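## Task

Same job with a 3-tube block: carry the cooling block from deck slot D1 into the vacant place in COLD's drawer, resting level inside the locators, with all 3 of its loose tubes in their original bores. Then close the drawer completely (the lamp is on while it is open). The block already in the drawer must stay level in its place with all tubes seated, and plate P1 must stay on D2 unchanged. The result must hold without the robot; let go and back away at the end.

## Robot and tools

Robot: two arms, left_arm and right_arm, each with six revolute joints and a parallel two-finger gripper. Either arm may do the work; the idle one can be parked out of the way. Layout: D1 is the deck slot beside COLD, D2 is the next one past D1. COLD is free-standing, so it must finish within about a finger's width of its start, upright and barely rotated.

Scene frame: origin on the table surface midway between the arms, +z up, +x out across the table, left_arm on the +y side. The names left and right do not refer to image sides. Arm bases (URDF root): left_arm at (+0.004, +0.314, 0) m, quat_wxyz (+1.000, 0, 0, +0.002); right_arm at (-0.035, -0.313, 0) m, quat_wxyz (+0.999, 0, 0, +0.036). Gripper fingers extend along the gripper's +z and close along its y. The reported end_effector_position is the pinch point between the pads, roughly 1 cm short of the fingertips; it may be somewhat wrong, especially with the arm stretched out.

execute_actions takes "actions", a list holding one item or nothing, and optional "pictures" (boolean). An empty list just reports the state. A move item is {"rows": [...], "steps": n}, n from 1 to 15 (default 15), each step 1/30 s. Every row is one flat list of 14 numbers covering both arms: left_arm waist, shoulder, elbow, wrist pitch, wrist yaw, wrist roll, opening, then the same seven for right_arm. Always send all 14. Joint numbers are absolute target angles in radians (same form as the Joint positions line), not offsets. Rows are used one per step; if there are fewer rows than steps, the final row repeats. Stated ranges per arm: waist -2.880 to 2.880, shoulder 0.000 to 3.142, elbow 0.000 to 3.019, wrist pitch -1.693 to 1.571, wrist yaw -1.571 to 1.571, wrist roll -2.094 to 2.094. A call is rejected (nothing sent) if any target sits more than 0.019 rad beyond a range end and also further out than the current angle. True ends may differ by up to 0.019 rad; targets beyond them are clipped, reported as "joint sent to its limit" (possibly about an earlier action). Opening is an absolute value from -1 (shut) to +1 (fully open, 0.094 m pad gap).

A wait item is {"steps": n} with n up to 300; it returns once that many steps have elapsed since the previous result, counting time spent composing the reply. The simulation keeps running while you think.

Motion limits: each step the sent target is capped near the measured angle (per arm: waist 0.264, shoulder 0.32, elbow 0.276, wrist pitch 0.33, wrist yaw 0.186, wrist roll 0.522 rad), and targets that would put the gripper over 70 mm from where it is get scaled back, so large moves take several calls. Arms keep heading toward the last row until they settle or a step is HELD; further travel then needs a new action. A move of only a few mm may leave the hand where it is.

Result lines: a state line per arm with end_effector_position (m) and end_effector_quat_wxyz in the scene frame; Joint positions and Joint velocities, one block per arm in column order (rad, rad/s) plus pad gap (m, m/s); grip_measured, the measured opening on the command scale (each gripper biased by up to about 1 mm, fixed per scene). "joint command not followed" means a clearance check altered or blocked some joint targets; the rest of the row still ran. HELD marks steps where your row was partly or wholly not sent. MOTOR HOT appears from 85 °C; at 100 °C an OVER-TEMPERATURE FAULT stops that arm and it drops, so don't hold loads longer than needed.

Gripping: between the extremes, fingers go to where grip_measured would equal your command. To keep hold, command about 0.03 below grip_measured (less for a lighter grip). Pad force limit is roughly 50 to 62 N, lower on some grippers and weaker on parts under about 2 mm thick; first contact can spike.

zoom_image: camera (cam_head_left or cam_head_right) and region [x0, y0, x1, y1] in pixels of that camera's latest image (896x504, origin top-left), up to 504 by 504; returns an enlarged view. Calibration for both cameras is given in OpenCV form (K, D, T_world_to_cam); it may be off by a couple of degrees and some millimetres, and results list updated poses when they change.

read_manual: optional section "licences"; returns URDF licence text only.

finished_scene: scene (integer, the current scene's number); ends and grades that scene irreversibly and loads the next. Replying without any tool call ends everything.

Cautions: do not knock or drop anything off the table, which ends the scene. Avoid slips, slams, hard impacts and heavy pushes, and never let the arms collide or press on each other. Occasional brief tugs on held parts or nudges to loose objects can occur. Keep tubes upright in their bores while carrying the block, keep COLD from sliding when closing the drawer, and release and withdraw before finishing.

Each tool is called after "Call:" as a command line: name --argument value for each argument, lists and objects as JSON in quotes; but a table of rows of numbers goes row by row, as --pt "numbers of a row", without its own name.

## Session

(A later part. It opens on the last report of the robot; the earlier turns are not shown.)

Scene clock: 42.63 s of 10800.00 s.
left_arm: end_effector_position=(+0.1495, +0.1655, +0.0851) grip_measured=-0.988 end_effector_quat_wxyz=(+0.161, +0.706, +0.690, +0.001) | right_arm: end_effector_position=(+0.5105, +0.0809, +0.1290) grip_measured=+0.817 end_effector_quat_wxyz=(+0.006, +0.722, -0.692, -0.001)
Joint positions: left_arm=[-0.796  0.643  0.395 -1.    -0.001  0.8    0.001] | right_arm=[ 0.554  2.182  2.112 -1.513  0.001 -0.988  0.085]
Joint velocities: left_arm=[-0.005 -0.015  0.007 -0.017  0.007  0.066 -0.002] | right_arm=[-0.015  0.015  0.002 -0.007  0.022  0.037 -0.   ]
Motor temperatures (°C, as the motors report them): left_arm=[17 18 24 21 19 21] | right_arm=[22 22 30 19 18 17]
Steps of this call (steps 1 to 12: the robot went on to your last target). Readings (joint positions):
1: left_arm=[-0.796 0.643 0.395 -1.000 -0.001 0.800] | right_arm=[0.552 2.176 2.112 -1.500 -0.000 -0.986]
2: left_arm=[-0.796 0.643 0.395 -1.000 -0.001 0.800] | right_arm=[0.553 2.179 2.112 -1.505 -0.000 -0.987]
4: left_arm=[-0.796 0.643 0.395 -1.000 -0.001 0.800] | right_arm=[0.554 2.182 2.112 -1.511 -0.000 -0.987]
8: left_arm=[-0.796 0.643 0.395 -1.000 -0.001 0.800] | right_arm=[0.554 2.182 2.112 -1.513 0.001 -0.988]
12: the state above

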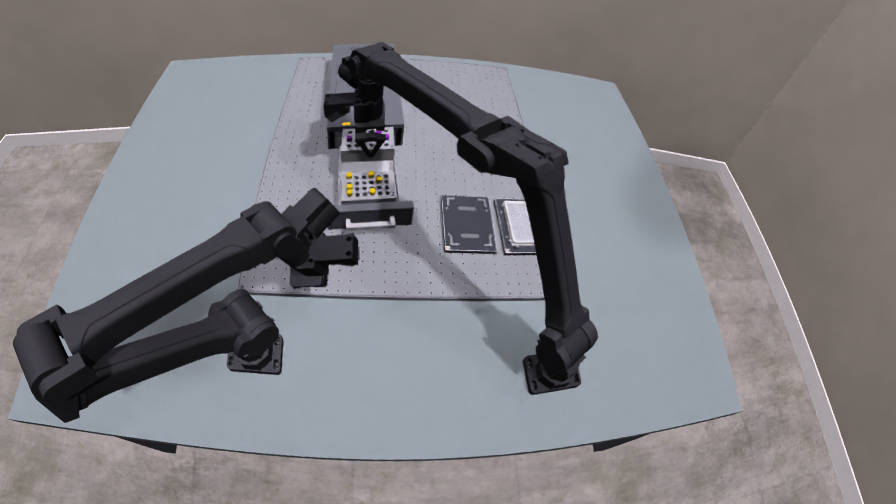

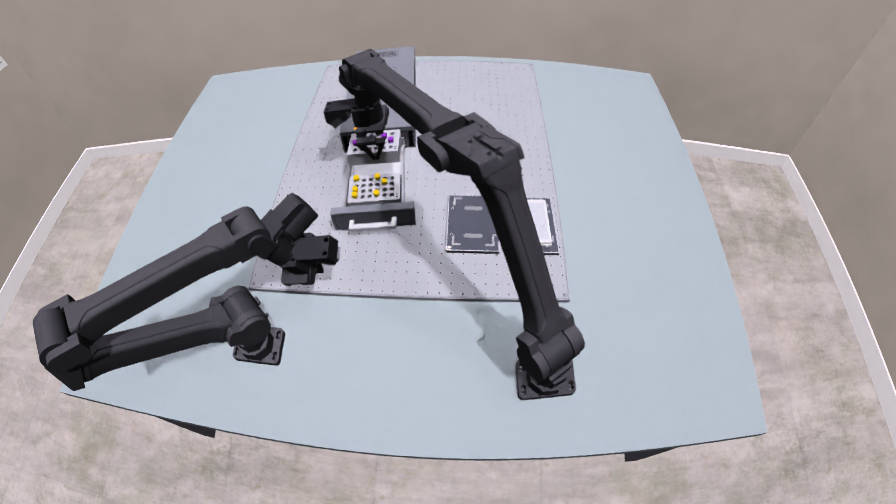

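Call:
execute_actions --actions '[{"rows":[[-0.8,0.65,0.4,-1,0,0.8,-1,0.528,2.13,2.15,-1.49,0,-1.035,0.77],[-0.8,0.65,0.4,-1,0,0.8,-1,0.528,2.14,2.14,-1.48,0,-1.035,0.77],[-0.8,0.65,0.4,-1,0,0.8,-1,0.528,2.15,2.13,-1.465,0,-1.035,0.77],[-0.8,0.65,0.4,-1,0,0.8,-1,0.528,2.155,2.12,-1.45,0,-1.035,0.77],[-0.8,0.65,0.4,-1,0,0.8,-1,0.528,2.155,2.11,-1.435,0,-1.035,0.77],[-0.8,0.65,0.4,-1,0,0.8,-1,0.528,2.155,2.11,-1.42,0,-1.035,0.77]]}]'

Call:
zoom_image --camera "cam_head_left" --region '[310,110,450,250]'

Scene clock: 46.07 s of 10800.00 s.
left_arm: end_effector_position=(+0.1495, +0.1655, +0.0851) grip_measured=-0.988 end_effector_quat_wxyz=(+0.161, +0.706, +0.690, +0.001) | right_arm: end_effector_position=(+0.5212, +0.0791, +0.0957) grip_measured=+0.817 end_effector_quat_wxyz=(-0.001, +0.731, -0.682, +0.000)
Joint positions: left_arm=[-0.796  0.643  0.395 -1.    -0.001  0.8    0.001] | right_arm=[ 0.542  2.208  2.069 -1.431  0.    -1.026  0.085]
Joint velocities: left_arm=[-0.005  0.005 -0.002  0.002  0.022  0.037 -0.001] | right_arm=[-0.015  0.034 -0.027  0.027  0.007 -0.022 -0.002]
Motor temperatures (°C, as the motors report them): left_arm=[17 18 24 21 19 21] | right_arm=[22 22 30 19 18 17]
Steps of this call (steps 1 to 30: the robot went on to your last target; steps 31 to 88: nothing new was sent; steps 89 to 103: all 15 steps of this action). Readings (joint positions):
89: left_arm=[-0.796 0.643 0.395 -1.000 -0.001 0.800] | right_arm=[0.553 2.182 2.112 -1.511 0.001 -0.995]
90: left_arm=[-0.796 0.643 0.395 -1.000 -0.001 0.800] | right_arm=[0.553 2.182 2.110 -1.507 0.001 -1.001]
92: left_arm=[-0.796 0.643 0.395 -1.000 -0.001 0.800] | right_arm=[0.552 2.182 2.103 -1.487 0.001 -1.010]
96: left_arm=[-0.796 0.643 0.395 -1.000 -0.001 0.800] | right_arm=[0.547 2.188 2.080 -1.440 0.001 -1.020]
103: the state above

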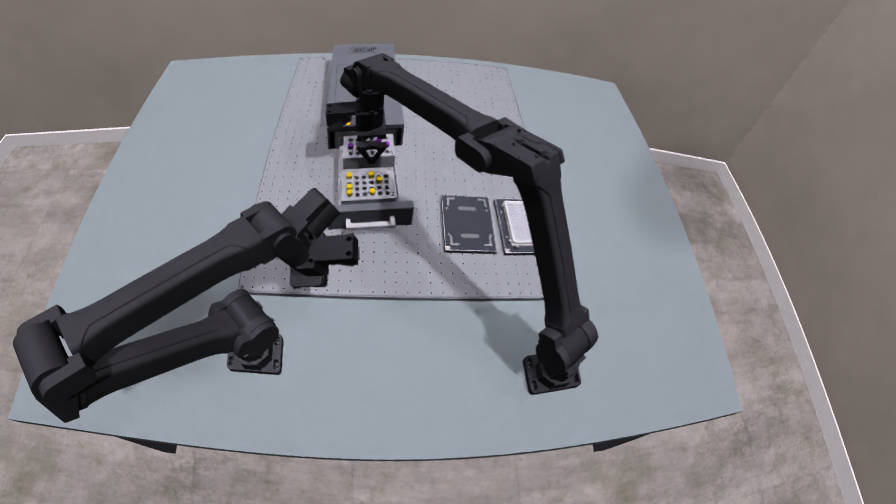

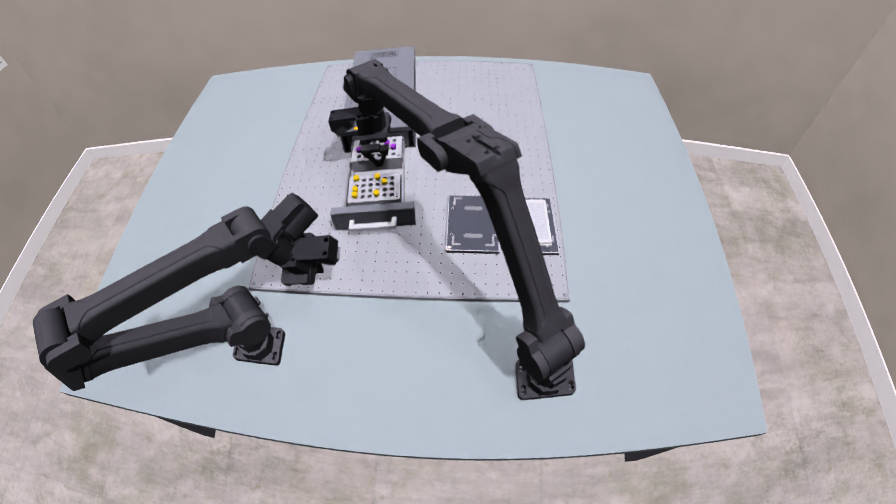

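Region (310, 110, 450, 250) of cam_head_left's 896x504 image, scaled by 3.600, with more detail than that image has.

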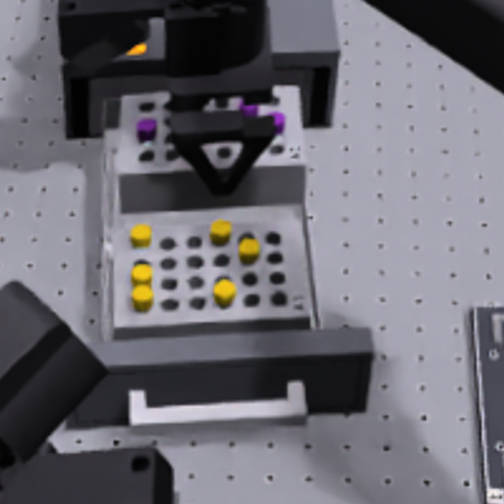

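Call:
execute_actions --actions '[{"rows":[[-0.8,0.65,0.4,-1,0,0.8,-1,0.565,2.155,2.11,-1.405,0,-1.02,0.77],[-0.8,0.65,0.4,-1,0,0.8,-1,0.565,2.155,2.11,-1.405,0,-1.02,0.77],[-0.8,0.65,0.4,-1,0,0.8,-1,0.565,2.155,2.11,-1.405,0,-1.02,0.77],[-0.8,0.65,0.4,-1,0,0.8,-1,0.565,2.155,2.11,-1.405,0,-1.02,0.77],[-0.8,0.65,0.4,-1,0,0.8,-1,0.565,2.178,2.11,-1.4,0,-1.02,0.77]]}]'

Call:
zoom_image --camera "cam_head_left" --region '[310,110,450,250]'

Scene clock: 48.03 s of 10800.00 s.
left_arm: end_effector_position=(+0.1495, +0.1655, +0.0851) grip_measured=-0.988 end_effector_quat_wxyz=(+0.161, +0.706, +0.690, +0.001) | right_arm: end_effector_position=(+0.5217, +0.0852, +0.0859) grip_measured=+0.817 end_effector_quat_wxyz=(-0.003, +0.734, -0.679, +0.001)
Joint positions: left_arm=[-0.796  0.643  0.395 -1.    -0.001  0.8    0.001] | right_arm=[ 0.549  2.223  2.069 -1.411  0.    -1.027  0.085]
Joint velocities: left_arm=[-0.005  0.015  0.027 -0.012  0.022  0.007  0.   ] | right_arm=[-0.015  0.044  0.002 -0.007  0.007  0.066  0.001]
Motor temperatures (°C, as the motors report them): left_arm=[17 18 24 21 19 21] | right_arm=[22 22 30 19 18 17]
Steps of this call (steps 1 to 15: the robot went on to your last target; steps 16 to 44: nothing new was sent; steps 45 to 59: all 15 steps of this action). Readings (joint positions):
45: left_arm=[-0.796 0.643 0.395 -1.000 -0.001 0.800] | right_arm=[0.543 2.209 2.069 -1.429 0.000 -1.027]
46: left_arm=[-0.796 0.643 0.395 -1.000 -0.001 0.800] | right_arm=[0.543 2.209 2.069 -1.426 0.000 -1.027]
48: left_arm=[-0.796 0.643 0.395 -1.000 -0.001 0.800] | right_arm=[0.544 2.209 2.069 -1.419 0.000 -1.027]
52: left_arm=[-0.796 0.643 0.395 -1.000 -0.001 0.800] | right_arm=[0.547 2.212 2.069 -1.412 0.000 -1.027]
59: the state above

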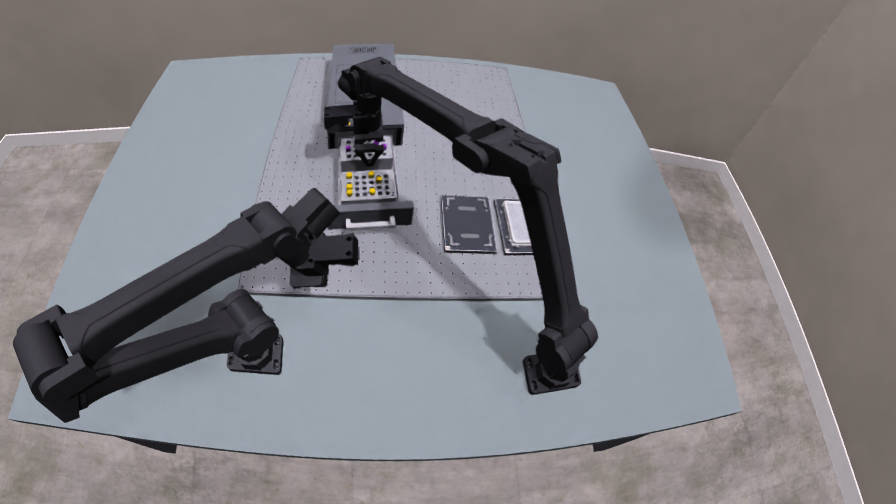

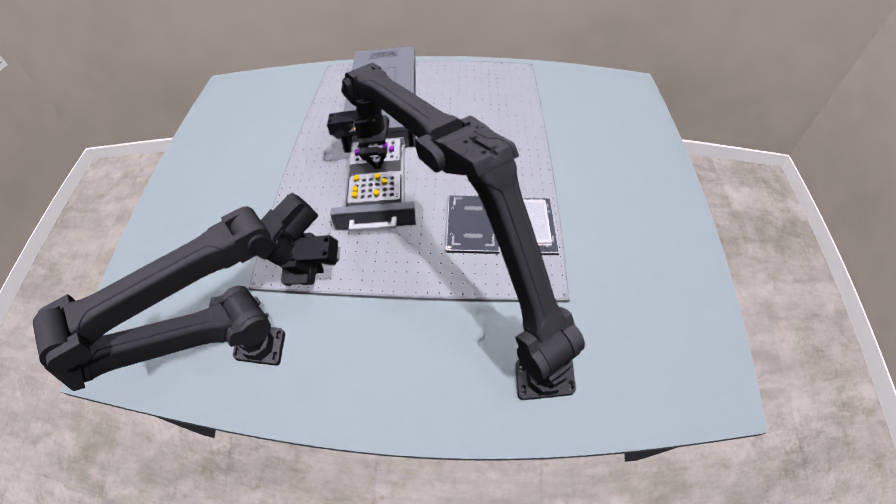

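Region (310, 110, 450, 250) of cam_head_left's 896x504 image, scaled by 3.600, with more detail than that image has.

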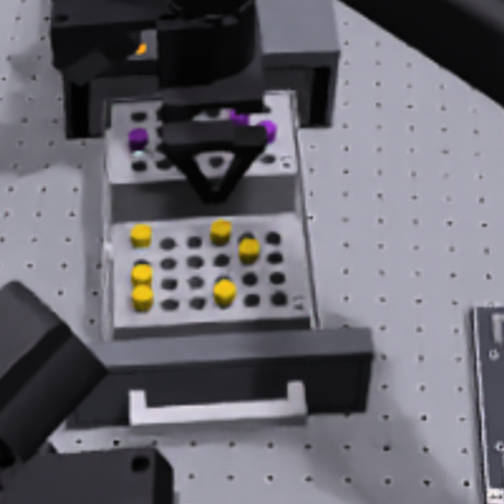

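Call:
execute_actions --actions '[{"rows":[[-0.8,0.65,0.4,-1,0,0.8,-1,0.528,2.18,2.1,-1.4,0,-1.02,0.77],[-0.8,0.65,0.4,-1,0,0.8,-1,0.528,2.185,2.095,-1.39,0,-1.02,0.77],[-0.8,0.65,0.4,-1,0,0.8,-1,0.528,2.19,2.09,-1.385,0,-1.02,0.77],[-0.8,0.65,0.4,-1,0,0.8,-1,0.528,2.19,2.085,-1.375,0,-1.02,0.77],[-0.8,0.65,0.4,-1,0,0.8,-1,0.532,2.195,2.085,-1.375,0,-1.02,0.77]]}]'

Call:
zoom_image --camera "cam_head_left" --region '[310,110,450,250]'

Call:
zoom_image --camera "cam_head_right" --region '[330,120,430,220]'

Scene clock: 50.67 s of 10800.00 s.
left_arm: end_effector_position=(+0.1495, +0.1655, +0.0851) grip_measured=-0.988 end_effector_quat_wxyz=(+0.161, +0.706, +0.690, +0.001) | right_arm: end_effector_position=(+0.5228, +0.0847, +0.0704) grip_measured=+0.817 end_effector_quat_wxyz=(-0.001, +0.733, -0.680, -0.000)
Joint positions: left_arm=[-0.796  0.643  0.395 -1.    -0.001  0.8    0.001] | right_arm=[ 0.547  2.236  2.051 -1.384 -0.001 -1.026  0.085]
Joint velocities: left_arm=[ 0.015 -0.015 -0.012 -0.012 -0.022 -0.037  0.001] | right_arm=[-0.005 -0.015  0.007 -0.017  0.007  0.037 -0.001]
Motor temperatures (°C, as the motors report them): left_arm=[17 18 25 21 19 21] | right_arm=[22 23 29 19 18 17]
Steps of this call (steps 1 to 15: the robot went on to your last target; steps 16 to 64: nothing new was sent; steps 65 to 79: all 15 steps of this action). Readings (joint positions):
65: left_arm=[-0.796 0.643 0.395 -1.000 -0.001 0.800] | right_arm=[0.549 2.224 2.069 -1.411 0.000 -1.027]
66: left_arm=[-0.796 0.643 0.395 -1.000 -0.001 0.800] | right_arm=[0.549 2.224 2.067 -1.409 0.000 -1.027]
68: left_arm=[-0.796 0.643 0.395 -1.000 -0.001 0.800] | right_arm=[0.549 2.224 2.061 -1.400 0.000 -1.027]
72: left_arm=[-0.796 0.643 0.395 -1.000 -0.001 0.800] | right_arm=[0.548 2.231 2.053 -1.387 0.000 -1.027]
79: the state above

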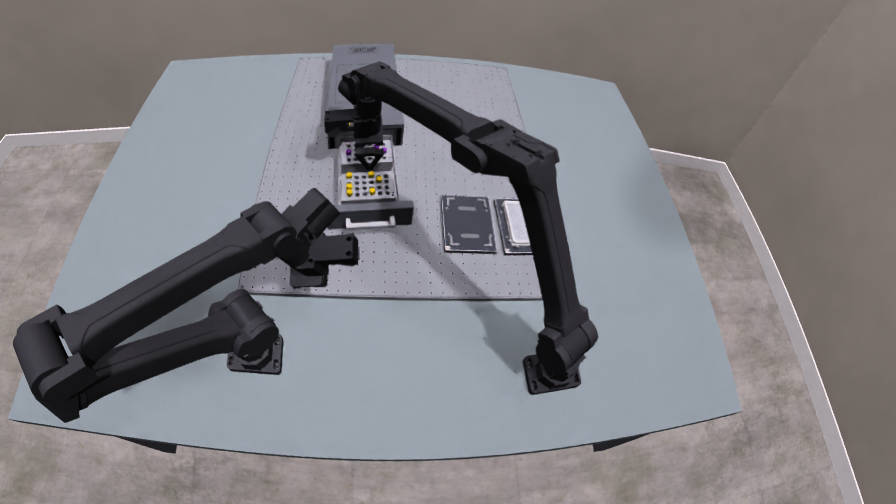

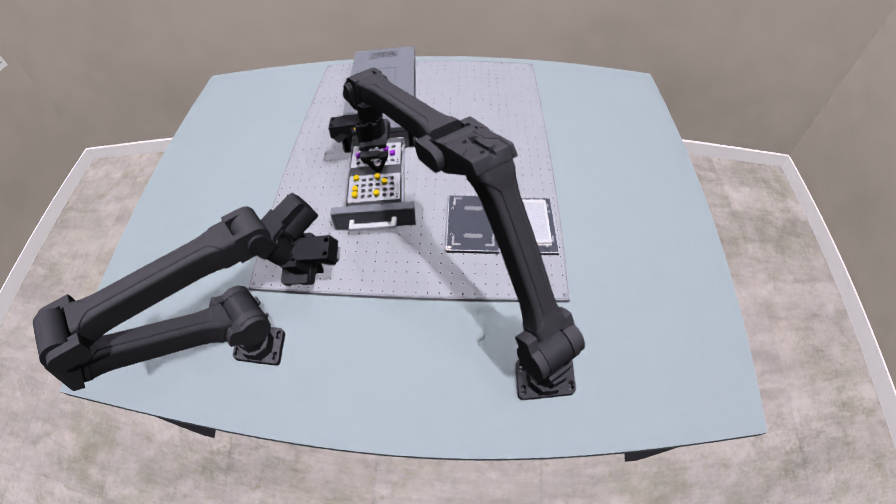

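Region (310, 110, 450, 250) of cam_head_left's 896x504 image, scaled by 3.600, with more detail than that image has.

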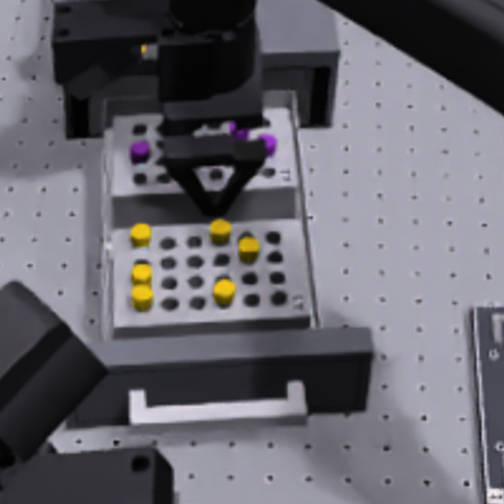

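Region (330, 120, 430, 220) of cam_head_right's 896x504 image, scaled by 5.040, with more detail than that image has.

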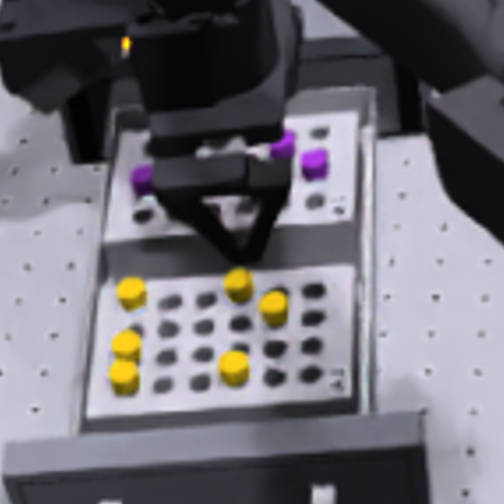

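Call:
execute_actions --actions '[{"rows":[[-0.8,0.65,0.4,-1,0,0.8,-1,0.515,2.21,2.075,-1.365,0,-1.02,0.77]]}]'

Call:
zoom_image --camera "cam_head_right" --region '[330,120,430,220]'

Scene clock: 52.77 s of 10800.00 s.
left_arm: end_effector_position=(+0.1495, +0.1655, +0.0851) grip_measured=-0.988 end_effector_quat_wxyz=(+0.161, +0.706, +0.690, +0.001) | right_arm: end_effector_position=(+0.5261, +0.0843, +0.0699) grip_measured=+0.817 end_effector_quat_wxyz=(-0.007, +0.732, -0.682, -0.001)
Joint positions: left_arm=[-0.796  0.643  0.395 -1.    -0.001  0.8    0.001] | right_arm=[ 0.543  2.236  2.05  -1.372 -0.005 -1.026  0.085]
Joint velocities: left_arm=[-0.005 -0.015 -0.002 -0.007  0.007  0.007  0.001] | right_arm=[ 0.005 -0.005 -0.002 -0.002 -0.022  0.022 -0.   ]
Motor temperatures (°C, as the motors report them): left_arm=[17 18 25 21 19 21] | right_arm=[22 23 29 19 18 17]
Steps of this call (steps 1 to 15: the robot went on to your last target; steps 16 to 48: nothing new was sent; steps 49 to 63: all 15 steps of this action). Readings (joint positions):
49: left_arm=[-0.796 0.643 0.395 -1.000 -0.001 0.800] | right_arm=[0.547 2.236 2.051 -1.382 -0.002 -1.026]
50: left_arm=[-0.796 0.643 0.395 -1.000 -0.001 0.800] | right_arm=[0.546 2.236 2.050 -1.380 -0.002 -1.026]
52: left_arm=[-0.796 0.643 0.395 -1.000 -0.001 0.800] | right_arm=[0.544 2.236 2.050 -1.376 -0.003 -1.026]
56: left_arm=[-0.796 0.643 0.395 -1.000 -0.001 0.800] | right_arm=[0.543 2.236 2.050 -1.372 -0.005 -1.026]
63: the state above

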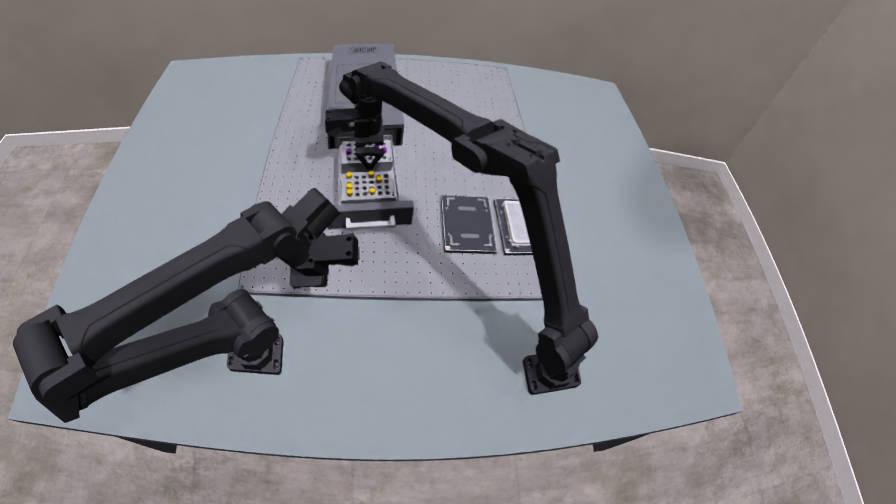

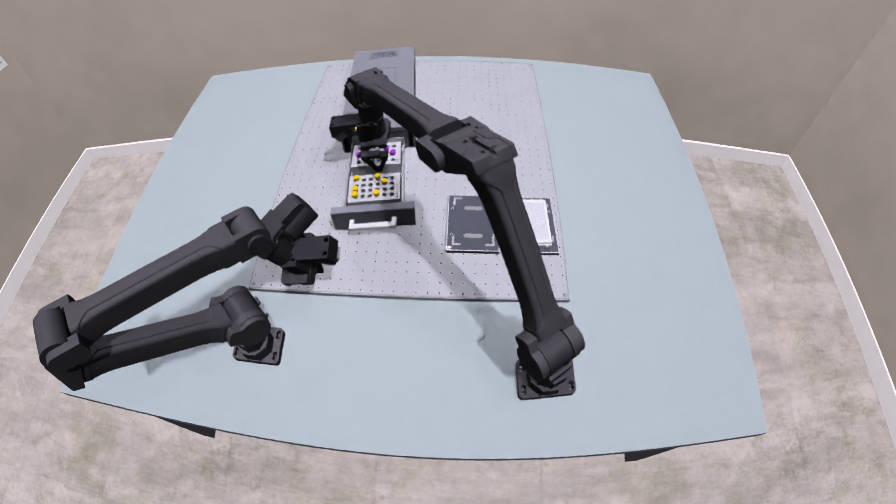

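Region (330, 120, 430, 220) of cam_head_right's 896x504 image, scaled by 5.040, with more detail than that image has.

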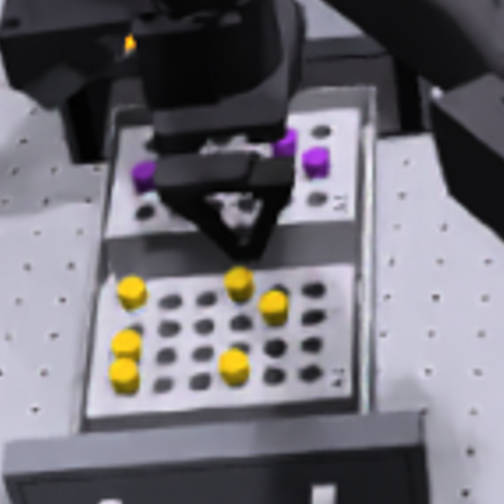

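Call:
execute_actions --actions '[{"rows":[[-0.8,0.65,0.4,-1,0,0.8,-1,0.54,2.235,2.06,-1.372,0,-1.026,0.8],[-0.8,0.65,0.4,-1,0,0.8,-1,0.54,2.235,2.06,-1.372,0,-1.026,0.81],[-0.8,0.65,0.4,-1,0,0.8,-1,0.54,2.235,2.06,-1.372,0,-1.026,0.82],[-0.8,0.65,0.4,-1,0,0.8,-1,0.54,2.235,2.06,-1.372,0,-1.026,0.84],[-0.8,0.65,0.4,-1,0,0.8,-1,0.54,2.235,2.06,-1.372,0,-1.026,0.9],[-0.8,0.65,0.4,-1,0,0.8,-1,0.54,2.19,2.07,-1.385,0,-1.026,0.9],[-0.8,0.65,0.4,-1,0,0.8,-1,0.54,2.15,2.07,-1.39,0,-1.026,0.9],[-0.8,0.65,0.4,-1,0,0.8,-1,0.54,1.98,2.07,-1.41,0,-1.026,0.9]]}]' --pictures false

Call:
execute_actions --actions '[{"steps":12}]'

Call:
zoom_image --camera "cam_head_right" --region '[330,120,430,220]'

Call:
zoom_image --camera "cam_head_left" --region '[320,120,420,220]'

Scene clock: 56.63 s of 10800.00 s.
left_arm: end_effector_position=(+0.1495, +0.1655, +0.0851) grip_measured=-0.988 end_effector_quat_wxyz=(+0.161, +0.706, +0.690, +0.001) | right_arm: end_effector_position=(+0.5243, +0.0825, +0.1405) grip_measured=+0.898 end_effector_quat_wxyz=(-0.051, +0.731, -0.681, +0.009)
Joint positions: left_arm=[-0.796  0.643  0.395 -1.    -0.001  0.8    0.001] | right_arm=[ 0.543  2.125  2.042 -1.384 -0.002 -1.026  0.089]
Joint velocities: left_arm=[-0.005  0.005 -0.002  0.007  0.022  0.066 -0.001] | right_arm=[-0.005 -0.562 -0.007 -0.056 -0.022  0.007  0.   ]
Motor temperatures (°C, as the motors report them): left_arm=[17 18 25 21 19 21] | right_arm=[22 23 29 19 18 17]
Steps of this call (steps 1 to 15: the robot went on to your last target; steps 16 to 90: nothing new was sent; then 0.37 s passed at rest; steps 91 to 105: all 15 steps of this action). Readings (joint positions):
91: left_arm=[-0.796 0.643 0.395 -1.000 -0.001 0.800] | right_arm=[0.543 2.238 2.048 -1.372 -0.005 -1.026]
92: left_arm=[-0.796 0.643 0.395 -1.000 -0.001 0.800] | right_arm=[0.543 2.238 2.048 -1.372 -0.005 -1.026]
94: left_arm=[-0.796 0.643 0.395 -1.000 -0.001 0.800] | right_arm=[0.543 2.238 2.048 -1.372 -0.005 -1.026]
98: left_arm=[-0.796 0.643 0.395 -1.000 -0.001 0.800] | right_arm=[0.543 2.227 2.046 -1.375 -0.002 -1.026]
105: the state above

Scene clock: 57.03 s of 10800.00 s.
left_arm: end_effector_position=(+0.1495, +0.1655, +0.0851) grip_measured=-0.988 end_effector_quat_wxyz=(+0.161, +0.706, +0.690, +0.001) | right_arm: end_effector_position=(+0.5127, +0.0743, +0.2495) grip_measured=+0.898 end_effector_quat_wxyz=(-0.125, +0.726, -0.676, +0.025)
Joint positions: left_arm=[-0.796  0.643  0.395 -1.    -0.001  0.8    0.001] | right_arm=[ 0.543  1.958  2.042 -1.398 -0.002 -1.026  0.089]
Joint velocities: left_arm=[-0.005 -0.005 -0.007  0.002  0.022  0.022 -0.001] | right_arm=[-0.005 -0.005 -0.017 -0.022 -0.095  0.037  0.   ]
Motor temperatures (°C, as the motors report them): left_arm=[17 18 25 21 19 21] | right_arm=[22 23 29 19 18 17]
Steps of this call (steps 1 to 12: the robot went on to your last target). Readings (joint positions):
1: left_arm=[-0.796 0.643 0.395 -1.000 -0.001 0.800] | right_arm=[0.543 2.105 2.042 -1.386 -0.002 -1.026]
2: left_arm=[-0.796 0.643 0.395 -1.000 -0.001 0.800] | right_arm=[0.543 2.085 2.042 -1.388 -0.002 -1.026]
4: left_arm=[-0.796 0.643 0.395 -1.000 -0.001 0.800] | right_arm=[0.543 2.043 2.042 -1.393 -0.002 -1.026]
8: left_arm=[-0.796 0.643 0.395 -1.000 -0.001 0.800] | right_arm=[0.543 1.975 2.042 -1.397 -0.002 -1.026]
12: the state above

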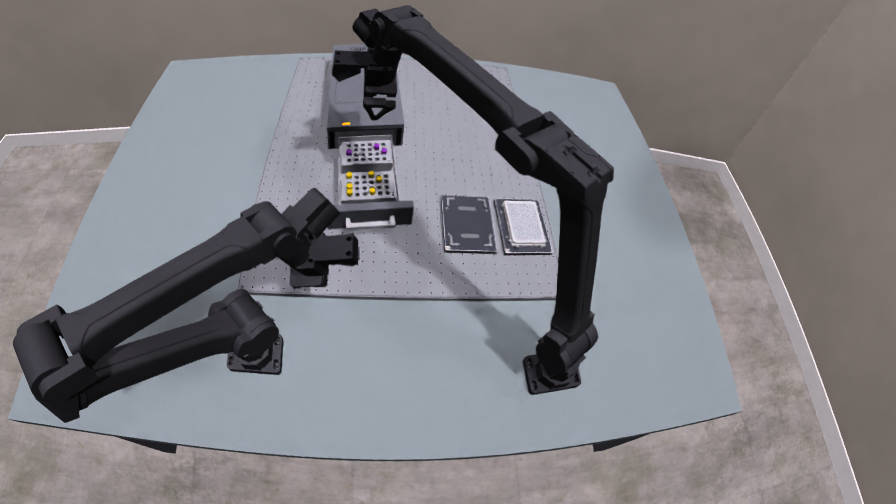

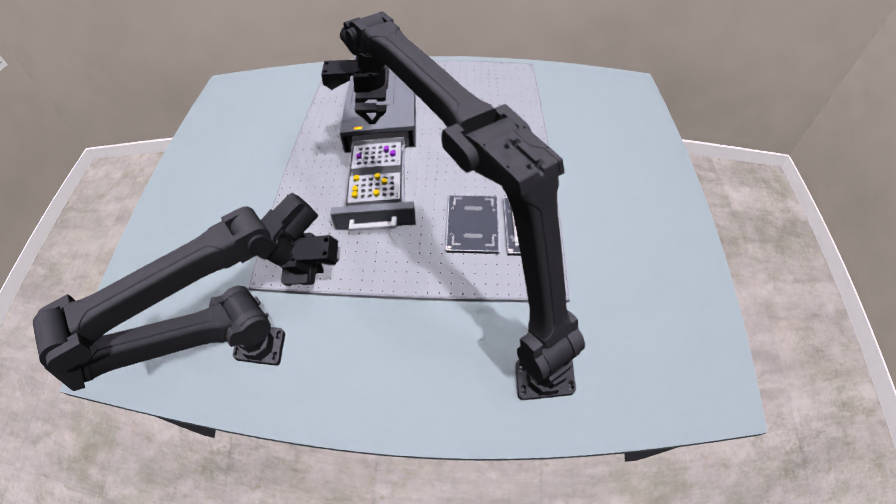

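Region (330, 120, 430, 220) of cam_head_right's 896x504 image, scaled by 5.040, with more detail than that image has.

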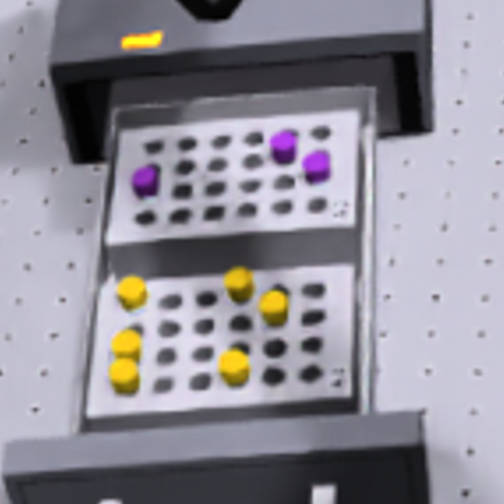

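Region (320, 120, 420, 220) of cam_head_left's 896x504 image, scaled by 5.040, with more detail than that image has.

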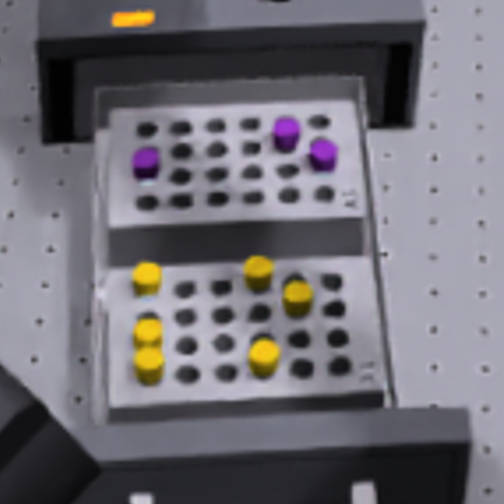

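Call:
execute_actions --actions '[{"rows":[[-0.79,0.75,0.48,-0.95,0,0.8,-1,0.4,1.9,2,-1.4,0,-1,1],[-0.79,0.85,0.52,-0.93,0,0.8,-1,0.3,1.85,1.95,-1.4,0,-1,1],[-0.78,0.95,0.56,-0.91,0,0.8,-1,0,1.7,1.8,-1.4,0,-1,1],[-0.78,1.05,0.6,-0.9,0,0.8,-1,0,1.7,1.8,-1.4,0,-1,1],[-0.77,1.14,0.64,-0.9,0,0.8,-1,0,1.7,1.8,-1.4,0,-1,1],[-0.77,1.22,0.68,-0.89,0,0.8,-1,0,1.7,1.8,-1.4,0,-1,1],[-0.76,1.29,0.72,-0.88,0,0.8,-1,0,1.7,1.8,-1.4,0,-1,1],[-0.76,1.34,0.75,-0.86,0,0.8,-1,0,1.7,1.8,-1.4,0,-1,1],[-0.755,1.37,0.77,-0.84,0,0.8,-1,0,1.7,1.8,-1.4,0,-1,1]]}]' --pictures false

Call:
execute_actions --actions '[{"rows":[[-0.73,1.42,0.81,-0.82,0,0.8,-1,0,1.7,1.8,-1.4,0,-1,1],[-0.715,1.435,0.825,-0.82,0,0.81,-1,0,1.7,1.8,-1.4,0,-1,1],[-0.7,1.45,0.84,-0.82,0,0.82,-1,0,1.7,1.8,-1.4,0,-1,1],[-0.685,1.465,0.86,-0.82,0,0.83,-1,0,1.7,1.8,-1.4,0,-1,1],[-0.67,1.48,0.875,-0.82,0,0.85,-1,0,1.7,1.8,-1.4,0,-1,1],[-0.655,1.495,0.895,-0.82,0,0.86,-1,0,1.7,1.8,-1.4,0,-1,1],[-0.64,1.51,0.91,-0.82,0,0.87,-1,0,1.7,1.8,-1.4,0,-1,1],[-0.625,1.525,0.93,-0.82,0,0.89,-1,0,1.7,1.8,-1.4,0,-1,1],[-0.61,1.54,0.945,-0.82,0,0.9,-1,0,1.7,1.8,-1.4,0,-1,1],[-0.6,1.555,0.965,-0.82,0,0.91,-1,0,1.7,1.8,-1.4,0,-1,1],[-0.585,1.57,0.98,-0.82,0,0.93,-1,0,1.7,1.8,-1.4,0,-1,1],[-0.575,1.585,1,-0.82,0,0.94,-1,0,1.7,1.8,-1.4,0,-1,1],[-0.565,1.6,1.015,-0.82,0,0.95,-1,0,1.7,1.8,-1.4,0,-1,1],[-0.55,1.615,1.035,-0.82,0,0.96,-1,0,1.7,1.8,-1.4,0,-1,1],[-0.54,1.635,1.055,-0.82,0,0.97,-1,0,1.7,1.8,-1.4,0,-1,1]]}]' --pictures false

Call:
execute_actions --actions '[{"rows":[[-0.53,1.655,1.075,-0.83,0,0.98,-1,0,1.7,1.8,-1.4,0,-1,1],[-0.52,1.67,1.095,-0.83,0,0.99,-1,0,1.7,1.8,-1.4,0,-1,1],[-0.51,1.685,1.115,-0.83,0,1,-1,0,1.7,1.8,-1.4,0,-1,1],[-0.5,1.7,1.135,-0.83,0,1.01,-1,0,1.7,1.8,-1.4,0,-1,1],[-0.49,1.715,1.155,-0.83,0,1.02,-1,0,1.7,1.8,-1.4,0,-1,1],[-0.48,1.73,1.175,-0.83,0,1.03,-1,0,1.7,1.8,-1.4,0,-1,1],[-0.47,1.745,1.195,-0.83,0,1.04,-1,0,1.7,1.8,-1.4,0,-1,1],[-0.465,1.76,1.215,-0.83,0,1.05,-1,0,1.7,1.8,-1.4,0,-1,1],[-0.455,1.775,1.235,-0.83,0,1.06,-1,0,1.7,1.8,-1.4,0,-1,1],[-0.445,1.79,1.255,-0.83,0,1.07,-1,0,1.7,1.8,-1.4,0,-1,1],[-0.44,1.8,1.27,-0.83,0,1.08,-1,0,1.7,1.8,-1.4,0,-1,1],[-0.435,1.81,1.28,-0.83,0,1.09,-1,0,1.7,1.8,-1.4,0,-1,1]]}]'

Scene clock: 65.23 s of 10800.00 s.
left_arm: end_effector_position=(+0.2567, +0.0747, +0.0360) grip_measured=-0.988 end_effector_quat_wxyz=(+0.035, +0.702, +0.712, +0.001) | right_arm: end_effector_position=(+0.5430, -0.1417, +0.2453) grip_measured=+1.000 end_effector_quat_wxyz=(+0.086, -0.607, +0.789, -0.031)
Joint positions: left_arm=[-0.76   1.412  0.752 -0.842 -0.001  0.8    0.001] | right_arm=[ 0.216  1.805  1.815 -1.397 -0.003 -1.023  0.094]
Joint velocities: left_arm=[ 0.005 -0.103 -0.012 -0.022  0.022 -0.066 -0.   ] | right_arm=[-0.991 -0.19  -0.1    0.017 -0.022  0.095  0.   ]
Motor temperatures (°C, as the motors report them): left_arm=[17 18 25 21 19 21] | right_arm=[22 23 28 19 18 17]
Steps of this call (steps 1 to 30: the robot went on to your last target; steps 31 to 90: nothing new was sent; then 4.70 s passed at rest; steps 91 to 105: all 15 steps of this action). Readings (joint positions):
91: left_arm=[-0.796 0.651 0.397 -0.995 -0.001 0.800] | right_arm=[0.539 1.963 2.036 -1.399 -0.003 -1.025]
92: left_arm=[-0.796 0.677 0.405 -0.985 -0.001 0.800] | right_arm=[0.533 1.957 2.024 -1.399 -0.003 -1.024]
94: left_arm=[-0.794 0.805 0.453 -0.960 -0.001 0.800] | right_arm=[0.509 1.930 1.969 -1.397 -0.003 -1.024]
98: left_arm=[-0.779 1.173 0.628 -0.913 -0.001 0.800] | right_arm=[0.427 1.872 1.874 -1.397 -0.003 -1.024]
105: the state above

Scene clock: 65.73 s of 10800.00 s.
left_arm: end_effector_position=(+0.3708, +0.0812, +0.0431) grip_measured=-0.989 end_effector_quat_wxyz=(+0.057, +0.671, +0.739, +0.009) | right_arm: end_effector_position=(+0.5491, -0.2861, +0.2924) grip_measured=+1.000 end_effector_quat_wxyz=(+0.115, -0.499, +0.856, -0.061)
Joint positions: left_arm=[-0.566  1.584  0.967 -0.839  0.003  0.911  0.001] | right_arm=[-0.025  1.707  1.795 -1.397  0.003 -1.009  0.094]
Joint velocities: left_arm=[ 0.376  0.493  0.623  0.022 -0.051  0.286 -0.   ] | right_arm=[ 0.171  0.005 -0.007 -0.002 -0.007  0.037  0.   ]
Motor temperatures (°C, as the motors report them): left_arm=[17 18 25 21 19 21] | right_arm=[22 23 28 19 18 17]
Steps of this call (steps 1 to 15: all 15 steps of this action). Readings (joint positions):
1: left_arm=[-0.758 1.410 0.756 -0.840 -0.000 0.800] | right_arm=[0.181 1.798 1.812 -1.397 -0.003 -1.022]
2: left_arm=[-0.753 1.410 0.760 -0.839 -0.000 0.800] | right_arm=[0.146 1.791 1.808 -1.397 -0.003 -1.022]
4: left_arm=[-0.730 1.417 0.775 -0.838 0.000 0.805] | right_arm=[0.077 1.774 1.801 -1.397 -0.003 -1.019]
8: left_arm=[-0.675 1.461 0.824 -0.843 0.013 0.832] | right_arm=[-0.031 1.737 1.795 -1.397 0.003 -1.011]
15: the state above

Scene clock: 66.23 s of 10800.00 s.
left_arm: end_effector_position=(+0.4918, +0.0872, +0.0442) grip_measured=-0.989 end_effector_quat_wxyz=(+0.086, +0.675, +0.732, +0.027) | right_arm: end_effector_position=(+0.5484, -0.2754, +0.2922) grip_measured=+1.000 end_effector_quat_wxyz=(+0.116, -0.507, +0.852, -0.060)
Joint positions: left_arm=[-0.437  1.784  1.233 -0.839  0.001  1.056  0.001] | right_arm=[-0.007  1.707  1.794 -1.397  0.002 -1.009  0.094]
Joint velocities: left_arm=[ 0.093  0.083  0.081  0.012 -0.022  0.183  0.   ] | right_arm=[-0.015 -0.005 -0.007  0.007 -0.022 -0.007  0.   ]
Motor temperatures (°C, as the motors report them): left_arm=[17 18 25 21 19 21] | right_arm=[22 23 28 19 18 17]
Steps of this call (steps 1 to 15: all 15 steps of this action). Readings (joint positions):
1: left_arm=[-0.553 1.600 0.988 -0.839 0.002 0.922] | right_arm=[-0.019 1.707 1.795 -1.397 0.002 -1.009]
2: left_arm=[-0.542 1.616 1.010 -0.839 0.002 0.933] | right_arm=[-0.014 1.707 1.794 -1.397 0.002 -1.009]
4: left_arm=[-0.521 1.647 1.052 -0.839 0.002 0.955] | right_arm=[-0.008 1.707 1.794 -1.397 0.002 -1.009]
8: left_arm=[-0.485 1.705 1.130 -0.839 0.002 0.996] | right_arm=[-0.007 1.707 1.794 -1.397 0.002 -1.009]
15: the state above

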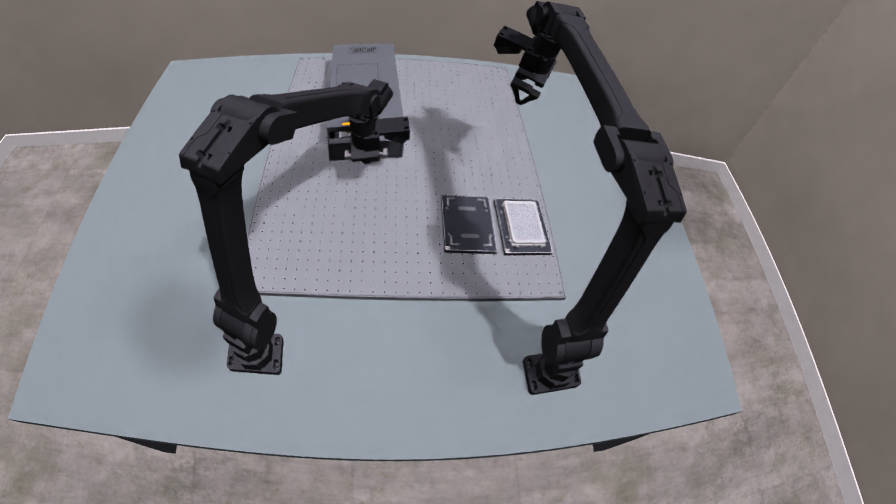

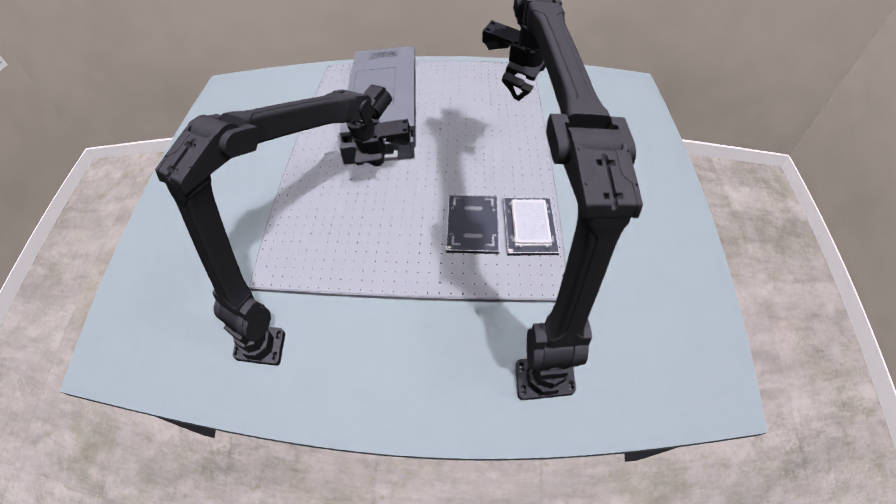

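Call:
execute_actions --actions '[{"rows":[[-0.425,1.81,1.28,-0.81,0,1.1,-1,0,1.7,1.8,-1.4,0,-1,1],[-0.42,1.81,1.28,-0.795,0,1.1,-1,0,1.7,1.8,-1.4,0,-1,1],[-0.42,1.82,1.28,-0.78,0,1.1,-1,0,1.7,1.8,-1.4,0,-1,1],[-0.415,1.82,1.28,-0.765,0,1.1,-1,0,1.7,1.8,-1.4,0,-1,1],[-0.41,1.82,1.28,-0.75,0,1.1,-1,0,1.7,1.8,-1.4,0,-1,1],[-0.41,1.82,1.28,-0.735,0,1.1,-1,0,1.7,1.8,-1.4,0,-1,1],[-0.405,1.82,1.28,-0.72,0,1.1,-1,0,1.7,1.8,-1.4,0,-1,1],[-0.4,1.82,1.28,-0.705,0,1.1,-1,0,1.7,1.8,-1.4,0,-1,1],[-0.4,1.82,1.28,-0.685,0,1.1,-1,0,1.7,1.8,-1.4,0,-1,1]]}]' --pictures false

Call:
execute_actions --actions '[{"rows":[[-0.3,1.1,0.7,-1,0,1.1,-1,0,1.7,1.8,-1.4,0,-1,1]]}]'

Scene clock: 69.27 s of 10800.00 s.
left_arm: end_effector_position=(+0.5282, +0.0904, +0.0515) grip_measured=-0.989 end_effector_quat_wxyz=(+0.147, +0.669, +0.726, +0.051) | right_arm: end_effector_position=(+0.5484, -0.2754, +0.2922) grip_measured=+1.000 end_effector_quat_wxyz=(+0.116, -0.507, +0.852, -0.060)
Joint positions: left_arm=[-0.404  1.786  1.234 -0.706  0.003  1.088  0.001] | right_arm=[-0.007  1.707  1.794 -1.397  0.002 -1.009  0.094]
Joint velocities: left_arm=[ 0.005  0.005 -0.017 -0.002  0.081 -0.007 -0.001] | right_arm=[ 0.015  0.005 -0.007 -0.002  0.022 -0.066  0.   ]
Motor temperatures (°C, as the motors report them): left_arm=[17 18 25 21 19 21] | right_arm=[22 23 28 19 18 17]
Steps of this call (steps 1 to 30: the robot went on to your last target; steps 31 to 76: nothing new was sent; steps 77 to 91: all 15 steps of this action). Readings (joint positions):
77: left_arm=[-0.433 1.786 1.234 -0.836 0.001 1.080] | right_arm=[-0.007 1.707 1.794 -1.397 0.002 -1.009]
78: left_arm=[-0.433 1.786 1.234 -0.830 0.001 1.082] | right_arm=[-0.007 1.707 1.794 -1.397 0.002 -1.009]
80: left_arm=[-0.431 1.786 1.234 -0.807 0.001 1.085] | right_arm=[-0.007 1.707 1.794 -1.397 0.002 -1.009]
84: left_arm=[-0.420 1.786 1.234 -0.749 0.001 1.087] | right_arm=[-0.007 1.707 1.794 -1.397 0.002 -1.009]
91: the state above

Scene clock: 69.77 s of 10800.00 s.
left_arm: end_effector_position=(+0.2966, +0.2227, +0.1209) grip_measured=-0.989 end_effector_quat_wxyz=(+0.101, +0.636, +0.764, +0.042) | right_arm: end_effector_position=(+0.5484, -0.2754, +0.2922) grip_measured=+1.000 end_effector_quat_wxyz=(+0.116, -0.507, +0.852, -0.060)
Joint positions: left_arm=[-0.303  1.058  0.702 -0.997  0.001  1.09   0.001] | right_arm=[-0.007  1.707  1.794 -1.397  0.002 -1.009  0.094]
Joint velocities: left_arm=[-0.005 -0.806 -0.007 -0.007 -0.007 -0.007  0.   ] | right_arm=[ 0.015  0.005 -0.012 -0.012 -0.051 -0.066  0.   ]
Motor temperatures (°C, as the motors report them): left_arm=[17 18 25 21 19 21] | right_arm=[22 23 28 19 18 17]
Steps of this call (steps 1 to 15: all 15 steps of this action). Readings (joint positions):
1: left_arm=[-0.402 1.777 1.222 -0.721 0.003 1.088] | right_arm=[-0.007 1.707 1.794 -1.397 0.002 -1.009]
2: left_arm=[-0.398 1.755 1.193 -0.750 0.003 1.088] | right_arm=[-0.007 1.707 1.794 -1.397 0.002 -1.009]
4: left_arm=[-0.380 1.686 1.109 -0.814 0.003 1.088] | right_arm=[-0.007 1.707 1.794 -1.397 0.002 -1.009]
8: left_arm=[-0.334 1.496 0.912 -0.904 0.002 1.088] | right_arm=[-0.007 1.707 1.794 -1.397 0.002 -1.009]
15: the state above

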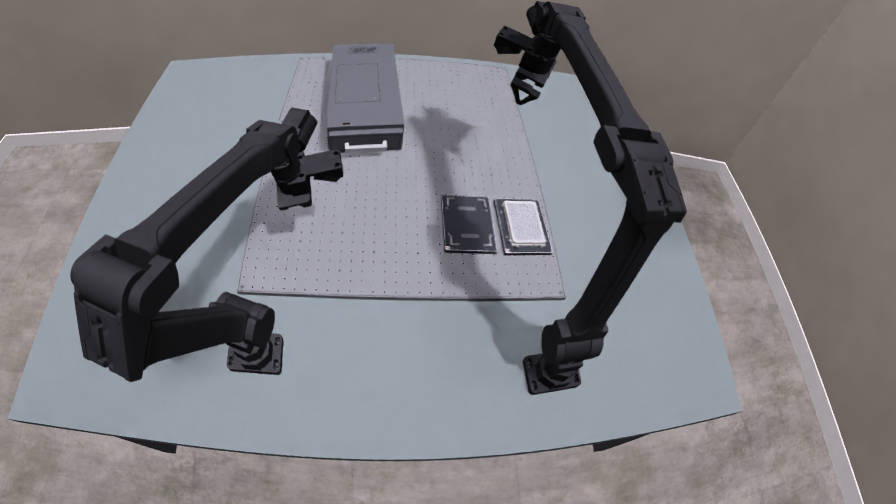

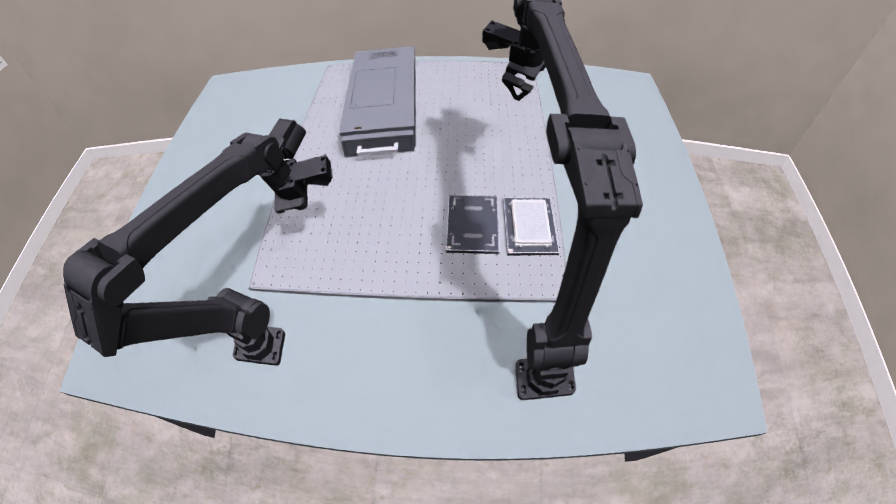

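Call:
finished_scene --scene 2

The scene is finished: the task was done.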